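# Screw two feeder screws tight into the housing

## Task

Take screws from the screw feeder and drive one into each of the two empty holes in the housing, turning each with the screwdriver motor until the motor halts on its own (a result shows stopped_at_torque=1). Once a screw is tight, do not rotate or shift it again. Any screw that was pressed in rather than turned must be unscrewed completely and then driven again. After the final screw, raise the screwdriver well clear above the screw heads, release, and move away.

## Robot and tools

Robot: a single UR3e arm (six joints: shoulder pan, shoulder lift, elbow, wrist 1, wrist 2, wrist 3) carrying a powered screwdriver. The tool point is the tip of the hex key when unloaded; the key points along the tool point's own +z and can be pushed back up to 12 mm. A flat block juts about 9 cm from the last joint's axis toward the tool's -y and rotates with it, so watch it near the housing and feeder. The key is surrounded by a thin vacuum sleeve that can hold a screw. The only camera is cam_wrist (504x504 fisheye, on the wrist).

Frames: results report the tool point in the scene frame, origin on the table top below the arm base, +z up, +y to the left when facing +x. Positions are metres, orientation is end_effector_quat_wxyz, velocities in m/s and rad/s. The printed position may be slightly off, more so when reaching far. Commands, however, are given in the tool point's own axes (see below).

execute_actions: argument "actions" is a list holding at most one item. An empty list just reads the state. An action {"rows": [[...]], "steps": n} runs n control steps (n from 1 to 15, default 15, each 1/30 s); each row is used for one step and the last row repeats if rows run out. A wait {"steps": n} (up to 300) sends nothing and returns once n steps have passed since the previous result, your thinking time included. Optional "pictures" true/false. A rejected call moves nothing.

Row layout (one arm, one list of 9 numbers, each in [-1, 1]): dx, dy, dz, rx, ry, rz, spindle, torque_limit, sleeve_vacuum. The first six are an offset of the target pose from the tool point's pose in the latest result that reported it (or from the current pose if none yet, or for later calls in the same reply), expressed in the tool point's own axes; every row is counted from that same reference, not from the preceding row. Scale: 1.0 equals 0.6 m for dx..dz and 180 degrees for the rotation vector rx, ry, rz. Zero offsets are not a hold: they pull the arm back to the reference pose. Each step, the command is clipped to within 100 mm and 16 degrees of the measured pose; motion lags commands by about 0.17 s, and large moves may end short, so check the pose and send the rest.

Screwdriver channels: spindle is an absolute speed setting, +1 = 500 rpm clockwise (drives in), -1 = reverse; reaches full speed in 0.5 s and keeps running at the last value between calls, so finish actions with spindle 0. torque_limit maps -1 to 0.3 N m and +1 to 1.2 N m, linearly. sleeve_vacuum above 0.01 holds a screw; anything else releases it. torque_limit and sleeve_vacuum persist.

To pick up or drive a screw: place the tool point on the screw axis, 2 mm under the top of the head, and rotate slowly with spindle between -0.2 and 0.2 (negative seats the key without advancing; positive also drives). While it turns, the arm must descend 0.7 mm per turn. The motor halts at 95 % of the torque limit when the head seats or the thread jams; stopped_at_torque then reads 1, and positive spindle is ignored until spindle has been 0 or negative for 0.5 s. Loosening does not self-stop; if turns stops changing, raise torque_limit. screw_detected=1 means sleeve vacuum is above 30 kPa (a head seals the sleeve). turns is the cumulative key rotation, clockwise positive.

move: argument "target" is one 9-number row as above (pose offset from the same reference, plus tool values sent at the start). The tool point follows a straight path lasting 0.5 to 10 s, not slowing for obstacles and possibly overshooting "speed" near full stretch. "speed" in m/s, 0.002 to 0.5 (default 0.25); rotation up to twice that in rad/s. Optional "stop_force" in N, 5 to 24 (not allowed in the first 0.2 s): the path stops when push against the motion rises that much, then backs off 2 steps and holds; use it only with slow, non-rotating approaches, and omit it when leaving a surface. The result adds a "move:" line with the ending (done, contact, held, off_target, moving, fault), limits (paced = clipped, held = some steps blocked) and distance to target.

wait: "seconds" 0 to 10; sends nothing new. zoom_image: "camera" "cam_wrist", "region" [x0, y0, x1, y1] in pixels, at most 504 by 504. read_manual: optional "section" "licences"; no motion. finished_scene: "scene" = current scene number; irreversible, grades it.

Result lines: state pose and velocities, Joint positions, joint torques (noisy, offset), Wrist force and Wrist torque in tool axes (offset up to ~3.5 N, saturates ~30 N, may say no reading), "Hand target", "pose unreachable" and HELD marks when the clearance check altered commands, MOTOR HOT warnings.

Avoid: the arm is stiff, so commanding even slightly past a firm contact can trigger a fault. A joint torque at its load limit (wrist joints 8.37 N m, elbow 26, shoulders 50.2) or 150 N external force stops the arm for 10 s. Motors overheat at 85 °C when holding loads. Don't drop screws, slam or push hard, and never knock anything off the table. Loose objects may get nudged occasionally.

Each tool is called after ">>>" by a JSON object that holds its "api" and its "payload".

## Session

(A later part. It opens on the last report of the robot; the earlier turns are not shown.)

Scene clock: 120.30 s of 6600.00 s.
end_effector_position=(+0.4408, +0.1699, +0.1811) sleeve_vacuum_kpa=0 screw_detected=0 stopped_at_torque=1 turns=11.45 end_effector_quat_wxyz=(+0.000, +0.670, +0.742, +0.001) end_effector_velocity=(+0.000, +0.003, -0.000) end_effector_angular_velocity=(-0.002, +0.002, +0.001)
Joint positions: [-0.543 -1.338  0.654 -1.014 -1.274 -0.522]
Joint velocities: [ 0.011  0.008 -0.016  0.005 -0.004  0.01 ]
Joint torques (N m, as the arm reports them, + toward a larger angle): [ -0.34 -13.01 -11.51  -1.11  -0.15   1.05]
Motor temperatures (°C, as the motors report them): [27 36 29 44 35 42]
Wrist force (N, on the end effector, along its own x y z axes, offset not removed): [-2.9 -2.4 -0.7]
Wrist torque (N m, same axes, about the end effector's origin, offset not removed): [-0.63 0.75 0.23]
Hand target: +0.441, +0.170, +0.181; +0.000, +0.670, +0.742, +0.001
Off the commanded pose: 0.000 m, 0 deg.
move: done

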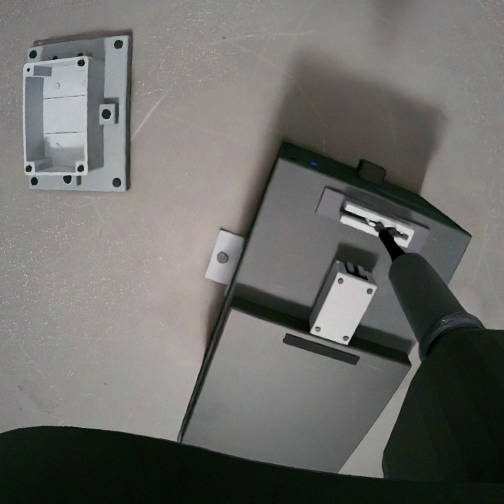

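>>> {"api": "move", "payload": {"target": [0.0003,0,0.016,0,0,0,0,0.3,1], "speed": 0.015}}

>>> {"api": "move", "payload": {"target": [0,0,0.01,0,0,0,-0.1,0.3,1], "speed": 0.003}}

>>> {"api": "move", "payload": {"target": [0,0,-0.035,0,0,0,0,0.3,1], "speed": 0.03}}

Scene clock: 126.73 s of 6600.00 s.
end_effector_position=(+0.4408, +0.1701, +0.1717) sleeve_vacuum_kpa=14 screw_detected=0 stopped_at_torque=1 turns=11.45 end_effector_quat_wxyz=(+0.000, +0.670, +0.742, +0.001) end_effector_velocity=(-0.000, +0.000, -0.002) end_effector_angular_velocity=(+0.000, -0.003, +0.003)
Joint positions: [-0.534 -1.36   0.737 -1.077 -1.276 -0.512]
Joint velocities: [ 0.002 -0.011  0.029 -0.02   0.001  0.   ]
Joint torques (N m, as the arm reports them, + toward a larger angle): [  0.39 -17.42  -8.39  -2.67   0.92   1.04]
Motor temperatures (°C, as the motors report them): [27 36 29 44 35 42]
Wrist force (N, on the end effector, along its own x y z axes, offset not removed): [-2.4 -2.8 -0.7]
Wrist torque (N m, same axes, about the end effector's origin, offset not removed): [-0.78 0.61 0.26]
Hand target: +0.441, +0.170, +0.172; +0.000, +0.670, +0.742, +0.001
Off the commanded pose: 0.000 m, 0 deg.
After step 90, 2.53 s passed at rest.
move: done

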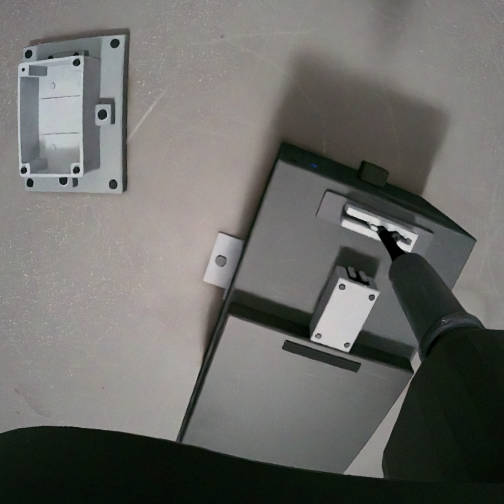

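Scene clock: 128.97 s of 6600.00 s.
end_effector_position=(+0.4408, +0.1701, +0.1658) sleeve_vacuum_kpa=40 screw_detected=1 stopped_at_torque=1 turns=9.60 end_effector_quat_wxyz=(+0.000, +0.670, +0.742, +0.001) end_effector_velocity=(-0.001, +0.000, -0.001) end_effector_angular_velocity=(-0.000, +0.001, +0.001)
Joint positions: [-0.528 -1.372  0.786 -1.115 -1.276 -0.506]
Joint velocities: [ 0.001 -0.002  0.006 -0.004 -0.001  0.   ]
Joint torques (N m, as the arm reports them, + toward a larger angle): [  0.27 -16.41  -7.42  -2.61  -0.76   0.99]
Motor temperatures (°C, as the motors report them): [27 36 29 44 35 42]
Wrist force (N, on the end effector, along its own x y z axes, offset not removed): [-1.8 -1.8 -4.9]
Wrist torque (N m, same axes, about the end effector's origin, offset not removed): [-0.59 0.72 0.22]
Hand target: +0.441, +0.170, +0.166; +0.000, +0.670, +0.742, +0.001
Off the commanded pose: 0.000 m, 0 deg.
move: done

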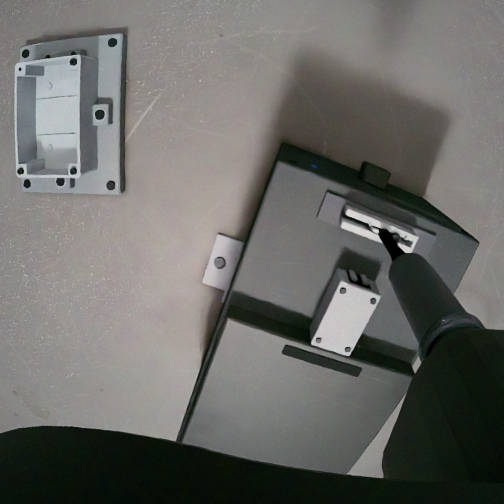

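Scene clock: 130.27 s of 6600.00 s.
end_effector_position=(+0.4407, +0.1700, +0.1865) sleeve_vacuum_kpa=39 screw_detected=1 stopped_at_torque=1 turns=9.41 end_effector_quat_wxyz=(+0.001, +0.670, +0.742, +0.001) end_effector_velocity=(+0.001, -0.001, +0.002) end_effector_angular_velocity=(-0.002, +0.004, -0.003)
Joint positions: [-0.548 -1.322  0.601 -0.975 -1.273 -0.527]
Joint velocities: [-0.001  0.021 -0.047  0.029 -0.003  0.001]
Joint torques (N m, as the arm reports them, + toward a larger angle): [ -2.9  -12.69 -11.18  -1.01  -0.18  -0.95]
Motor temperatures (°C, as the motors report them): [27 36 29 44 35 42]
Wrist force (N, on the end effector, along its own x y z axes, offset not removed): [-2.7 -2.5 -0.7]
Wrist torque (N m, same axes, about the end effector's origin, offset not removed): [-0.70 0.68 0.20]
Hand target: +0.441, +0.170, +0.187; +0.000, +0.670, +0.742, +0.001
Off the commanded pose: 0.000 m, 0 deg.
move: done

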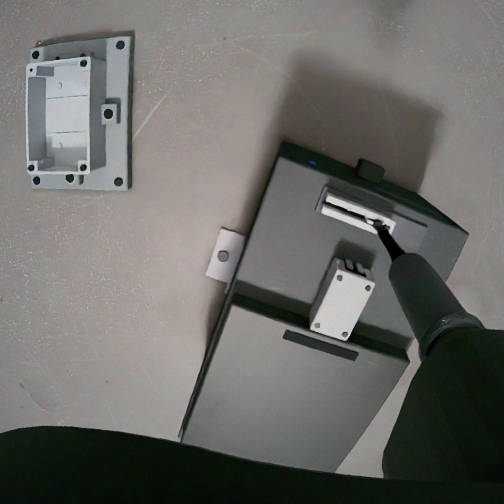

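>>> {"api": "move", "payload": {"target": [-0.18,-0.06,0,0,0,0,0,0.3,1], "speed": 0.15}}

>>> {"api": "move", "payload": {"target": [-0.384,-0.11,0.176,0,0,0.25,0,0.3,1], "speed": 0.18}}

>>> {"api": "zoom_image", "payload": {"camera": "cam_wrist", "region": [333,177,433,277]}}

Scene clock: 137.73 s of 6600.00 s.
end_effector_position=(+0.4159, +0.0590, +0.1862) sleeve_vacuum_kpa=39 screw_detected=1 stopped_at_torque=1 turns=9.41 end_effector_quat_wxyz=(+0.000, +0.670, +0.742, +0.001) end_effector_velocity=(-0.000, -0.002, +0.000) end_effector_angular_velocity=(+0.001, -0.003, -0.001)
Joint positions: [-0.878 -1.397  0.818 -1.011 -1.25  -0.873]
Joint velocities: [-0.009 -0.004  0.008 -0.003  0.003 -0.008]
Joint torques (N m, as the arm reports them, + toward a larger angle): [ -6.2  -15.05  -7.51  -2.47   1.34  -1.02]
Motor temperatures (°C, as the motors report them): [27 36 29 44 35 42]
Wrist force (N, on the end effector, along its own x y z axes, offset not removed): [-2.7 -2.6 0.0]
Wrist torque (N m, same axes, about the end effector's origin, offset not removed): [-0.70 0.74 0.23]
Hand target: +0.416, +0.059, +0.186; +0.000, +0.670, +0.742, +0.001
Off the commanded pose: 0.000 m, 0 deg.
After step 90, 3.17 s passed at rest.
move: done

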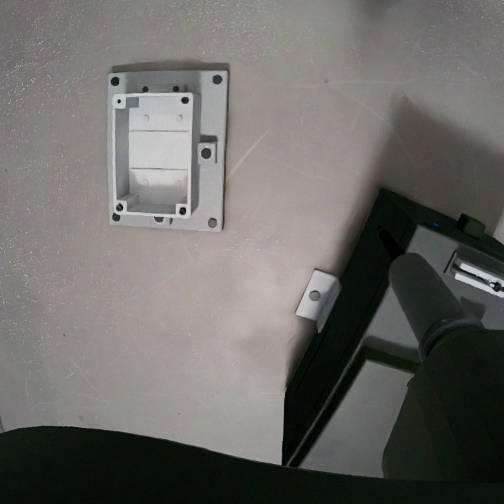

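Scene clock: 140.43 s of 6600.00 s.
end_effector_position=(+0.3739, -0.1766, +0.0802) sleeve_vacuum_kpa=39 screw_detected=1 stopped_at_torque=1 turns=9.41 end_effector_quat_wxyz=(-0.000, +0.903, +0.430, +0.001) end_effector_velocity=(-0.000, -0.002, -0.001) end_effector_angular_velocity=(+0.000, -0.001, -0.007)
Joint positions: [-1.342 -1.248  1.397 -1.588 -1.277 -0.574]
Joint velocities: [-0.003  0.006  0.    -0.005  0.     0.005]
Joint torques (N m, as the arm reports them, + toward a larger angle): [ -7.6  -12.19 -10.21  -2.68  -0.18   1.05]
Motor temperatures (°C, as the motors report them): [27 36 29 44 35 42]
Wrist force (N, on the end effector, along its own x y z axes, offset not removed): [-3.7 -2.1 -0.2]
Wrist torque (N m, same axes, about the end effector's origin, offset not removed): [-0.55 0.97 0.20]
Hand target: +0.374, -0.177, +0.080; -0.000, +0.903, +0.429, +0.001
Off the commanded pose: 0.000 m, 0 deg.
move: done

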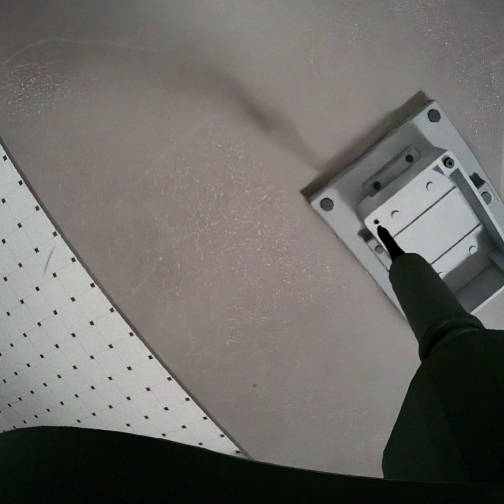

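Region (333, 177, 433, 277) of cam_wrist's 504x504 image, scaled by 5.040, with more detail than that image has.

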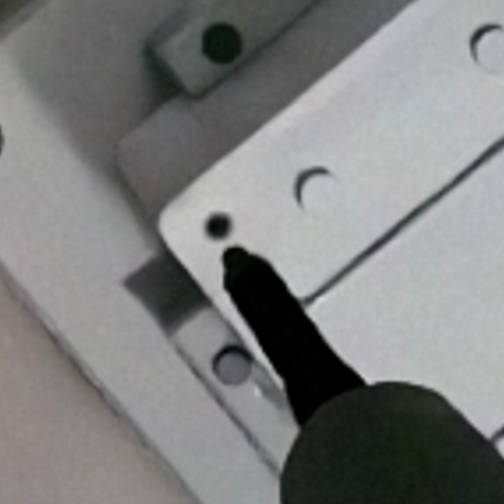

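>>> {"api": "move", "payload": {"target": [0,-0.0012,0.014,0,0,0,0,0.3,1], "speed": 0.012}}

>>> {"api": "zoom_image", "payload": {"camera": "cam_wrist", "region": [358,202,408,252]}}

>>> {"api": "move", "payload": {"target": [0,0,0.0075,0,0,0,0,0.3,1], "speed": 0.003}}

>>> {"api": "zoom_image", "payload": {"camera": "cam_wrist", "region": [358,202,408,252]}}

Scene clock: 152.63 s of 6600.00 s.
end_effector_position=(+0.3734, -0.1762, +0.0720) sleeve_vacuum_kpa=39 screw_detected=1 stopped_at_torque=1 turns=9.41 end_effector_quat_wxyz=(-0.000, +0.903, +0.430, +0.001) end_effector_velocity=(+0.001, +0.001, -0.003) end_effector_angular_velocity=(+0.000, -0.001, +0.001)
Joint positions: [-1.336 -1.247  1.432 -1.627 -1.277 -0.568]
Joint velocities: [ 0.004  0.     0.012 -0.013  0.001  0.003]
Joint torques (N m, as the arm reports them, + toward a larger angle): [ -3.17 -12.27  -9.66  -2.79   1.48   1.  ]
Motor temperatures (°C, as the motors report them): [27 36 29 44 35 42]
Wrist force (N, on the end effector, along its own x y z axes, offset not removed): [-2.4 -2.4 0.1]
Wrist torque (N m, same axes, about the end effector's origin, offset not removed): [-0.65 0.59 0.22]
Hand target: +0.373, -0.176, +0.072; -0.000, +0.903, +0.430, +0.001
Off the commanded pose: 0.000 m, 0 deg.
After step 90, 8.30 s passed at rest.
move: done

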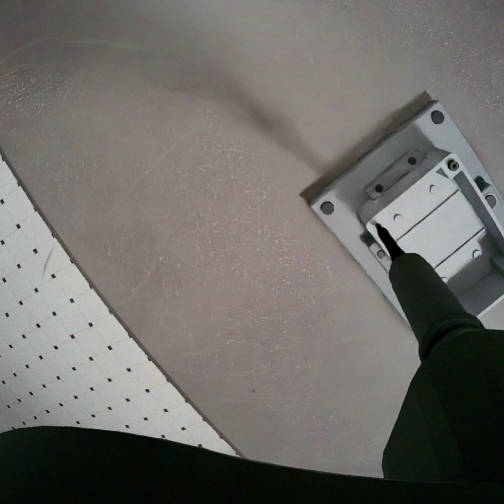

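Region (358, 202, 408, 252) of cam_wrist's 504x504 image, scaled by 10.080, with more detail than that image has.

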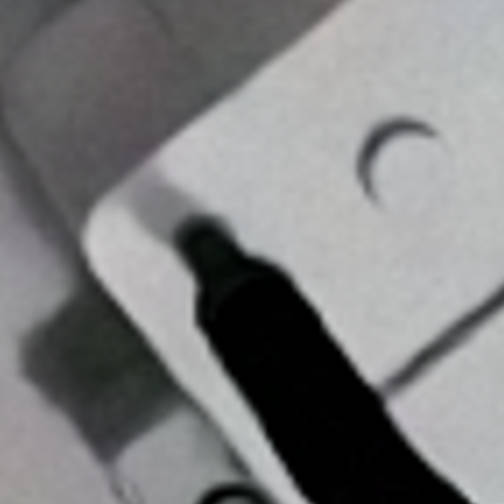

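Scene clock: 154.37 s of 6600.00 s.
end_effector_position=(+0.3734, -0.1762, +0.0676) sleeve_vacuum_kpa=39 screw_detected=1 stopped_at_torque=1 turns=9.41 end_effector_quat_wxyz=(-0.000, +0.903, +0.430, +0.001) end_effector_velocity=(+0.000, +0.000, -0.001) end_effector_angular_velocity=(+0.001, -0.001, -0.001)
Joint positions: [-1.333 -1.244  1.449 -1.647 -1.276 -0.565]
Joint velocities: [ 0.     0.     0.003 -0.002  0.001  0.001]
Joint torques (N m, as the arm reports them, + toward a larger angle): [ -2.4  -11.52  -8.92  -2.75   1.77   1.12]
Motor temperatures (°C, as the motors report them): [27 36 29 44 35 42]
Wrist force (N, on the end effector, along its own x y z axes, offset not removed): [-3.1 -3.7 -3.6]
Wrist torque (N m, same axes, about the end effector's origin, offset not removed): [-0.64 0.66 0.23]
Hand target: +0.373, -0.176, +0.068; -0.000, +0.903, +0.430, +0.001
Off the commanded pose: 0.000 m, 0 deg.
move: done

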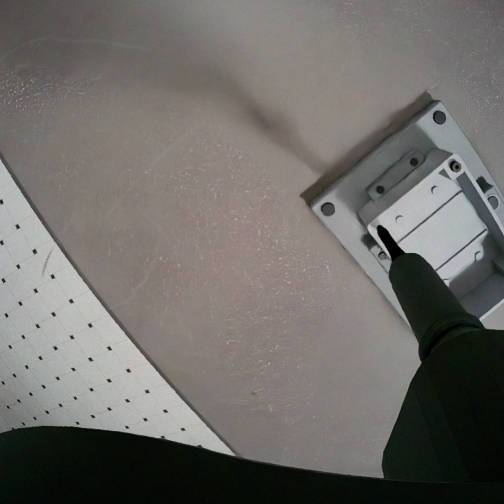

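Region (358, 202, 408, 252) of cam_wrist's 504x504 image, scaled by 10.080, with more detail than that image has.

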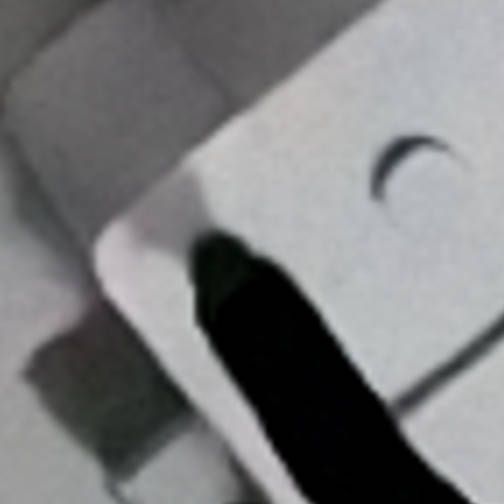

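>>> {"api": "move", "payload": {"target": [-0.0002,-0.0006,0,0,0,0,0,0.3,1], "speed": 0.002}}

>>> {"api": "move", "payload": {"target": [0,0,0.005,0,0,0,0.15,0.3,1], "speed": 0.002}}

>>> {"api": "move", "payload": {"target": [0,0,0.016,0,0,0,0.5,0.3,1], "speed": 0.003, "stop_force": 5}}

Scene clock: 161.10 s of 6600.00 s.
end_effector_position=(+0.3731, -0.1760, +0.0676) sleeve_vacuum_kpa=39 screw_detected=1 stopped_at_torque=1 turns=9.41 end_effector_quat_wxyz=(-0.000, +0.903, +0.430, +0.001) end_effector_velocity=(-0.000, +0.000, +0.000) end_effector_angular_velocity=(+0.001, +0.000, -0.000)
Joint positions: [-1.334 -1.245  1.451 -1.648 -1.276 -0.565]
Joint velocities: [-0.001 -0.001  0.001  0.001 -0.    -0.001]
Joint torques (N m, as the arm reports them, + toward a larger angle): [ -7.79 -16.11  -8.48  -2.5   -0.16  -1.05]
Motor temperatures (°C, as the motors report them): [27 36 29 44 35 42]
Wrist force (N, on the end effector, along its own x y z axes, offset not removed): [-3.7 -2.2 -3.3]
Wrist torque (N m, same axes, about the end effector's origin, offset not removed): [-0.60 0.88 0.20]
Hand target: +0.373, -0.176, +0.068; -0.000, +0.903, +0.430, +0.001
Off the commanded pose: 0.000 m, 0 deg.
After step 90, 3.03 s passed at rest.
move: done

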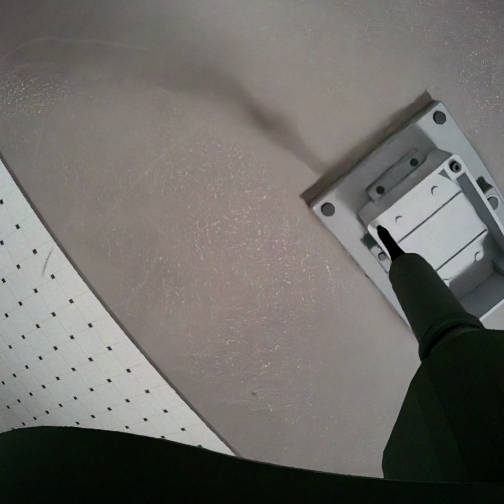

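Scene clock: 162.83 s of 6600.00 s.
end_effector_position=(+0.3731, -0.1760, +0.0646) sleeve_vacuum_kpa=40 screw_detected=1 stopped_at_torque=0 turns=11.55 end_effector_quat_wxyz=(-0.000, +0.903, +0.430, +0.001) end_effector_velocity=(-0.000, -0.001, +0.000) end_effector_angular_velocity=(-0.002, -0.001, -0.002)
Joint positions: [-1.331 -1.243  1.461 -1.661 -1.276 -0.563]
Joint velocities: [-0.002 -0.001  0.001 -0.002 -0.     0.001]
Joint torques (N m, as the arm reports them, + toward a larger angle): [ -2.47 -10.73  -8.43  -2.58   1.38   1.09]
Motor temperatures (°C, as the motors report them): [27 36 29 44 35 42]
Wrist force (N, on the end effector, along its own x y z axes, offset not removed): [-3.1 -2.7 -4.8]
Wrist torque (N m, same axes, about the end effector's origin, offset not removed): [-0.67 0.68 0.23]
Hand target: +0.373, -0.176, +0.065; -0.000, +0.903, +0.430, +0.001
Off the commanded pose: 0.000 m, 0 deg.
move: done

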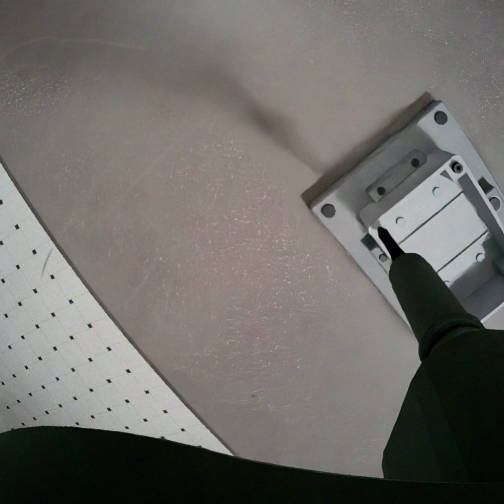

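Scene clock: 166.50 s of 6600.00 s.
end_effector_position=(+0.3732, -0.1760, +0.0551) sleeve_vacuum_kpa=40 screw_detected=1 stopped_at_torque=1 turns=22.33 end_effector_quat_wxyz=(-0.000, +0.903, +0.430, +0.001) end_effector_velocity=(-0.001, -0.001, -0.001) end_effector_angular_velocity=(-0.001, +0.001, -0.001)
Joint positions: [-1.324 -1.234  1.495 -1.705 -1.275 -0.555]
Joint velocities: [-0.001  0.001  0.002 -0.004 -0.001  0.   ]
Joint torques (N m, as the arm reports them, + toward a larger angle): [ -2.4  -10.55  -8.39  -2.66   1.34   1.12]
Motor temperatures (°C, as the motors report them): [27 36 29 44 35 42]
Wrist force (N, on the end effector, along its own x y z axes, offset not removed): [-2.5 -3.4 -5.6]
Wrist torque (N m, same axes, about the end effector's origin, offset not removed): [-0.74 0.60 0.23]
Hand target: +0.373, -0.176, +0.055; -0.000, +0.903, +0.430, +0.001
Off the commanded pose: 0.000 m, 0 deg.
move: done

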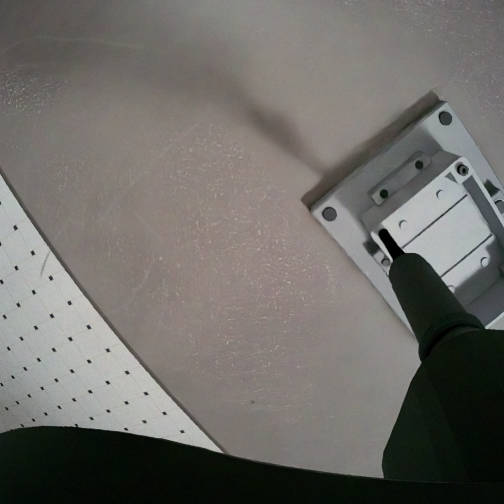

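>>> {"api": "move", "payload": {"target": [0,0,-0.17,0,0,0,0,0.3,0], "speed": 0.08}}

>>> {"api": "finished_scene", "payload": {"scene": 2}}

Scene clock: 171.97 s of 6600.00 s.
end_effector_position=(+0.3729, -0.1762, +0.1568) sleeve_vacuum_kpa=0 screw_detected=0 stopped_at_torque=1 turns=22.33 end_effector_quat_wxyz=(+0.000, +0.903, +0.430, +0.001) end_effector_velocity=(-0.000, -0.001, +0.002) end_effector_angular_velocity=(+0.003, +0.002, -0.003)
Joint positions: [-1.403 -1.232  1.025 -1.215 -1.285 -0.637]
Joint velocities: [-0.003  0.013 -0.028  0.019 -0.001 -0.001]
Joint torques (N m, as the arm reports them, + toward a larger angle): [ -5.49 -11.34 -12.3   -1.01  -0.16  -1.12]
Motor temperatures (°C, as the motors report them): [27 36 29 44 35 42]
Wrist force (N, on the end effector, along its own x y z axes, offset not removed): [-2.6 -3.3 -0.4]
Wrist torque (N m, same axes, about the end effector's origin, offset not removed): [-0.89 0.67 0.31]
Hand target: +0.373, -0.176, +0.157; -0.000, +0.903, +0.430, +0.001
Off the commanded pose: 0.000 m, 0 deg.
After step 90, 0.70 s passed at rest.
move: done

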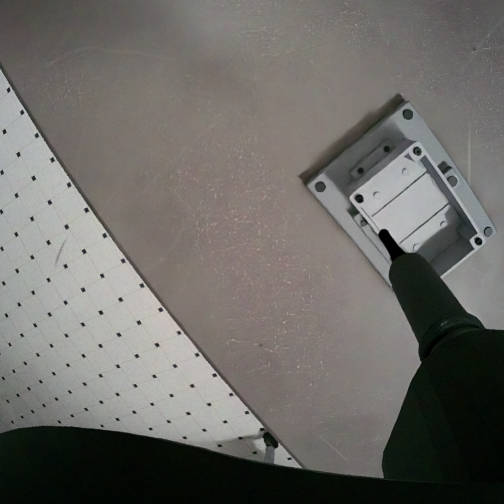

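The scene is finished: the task was done.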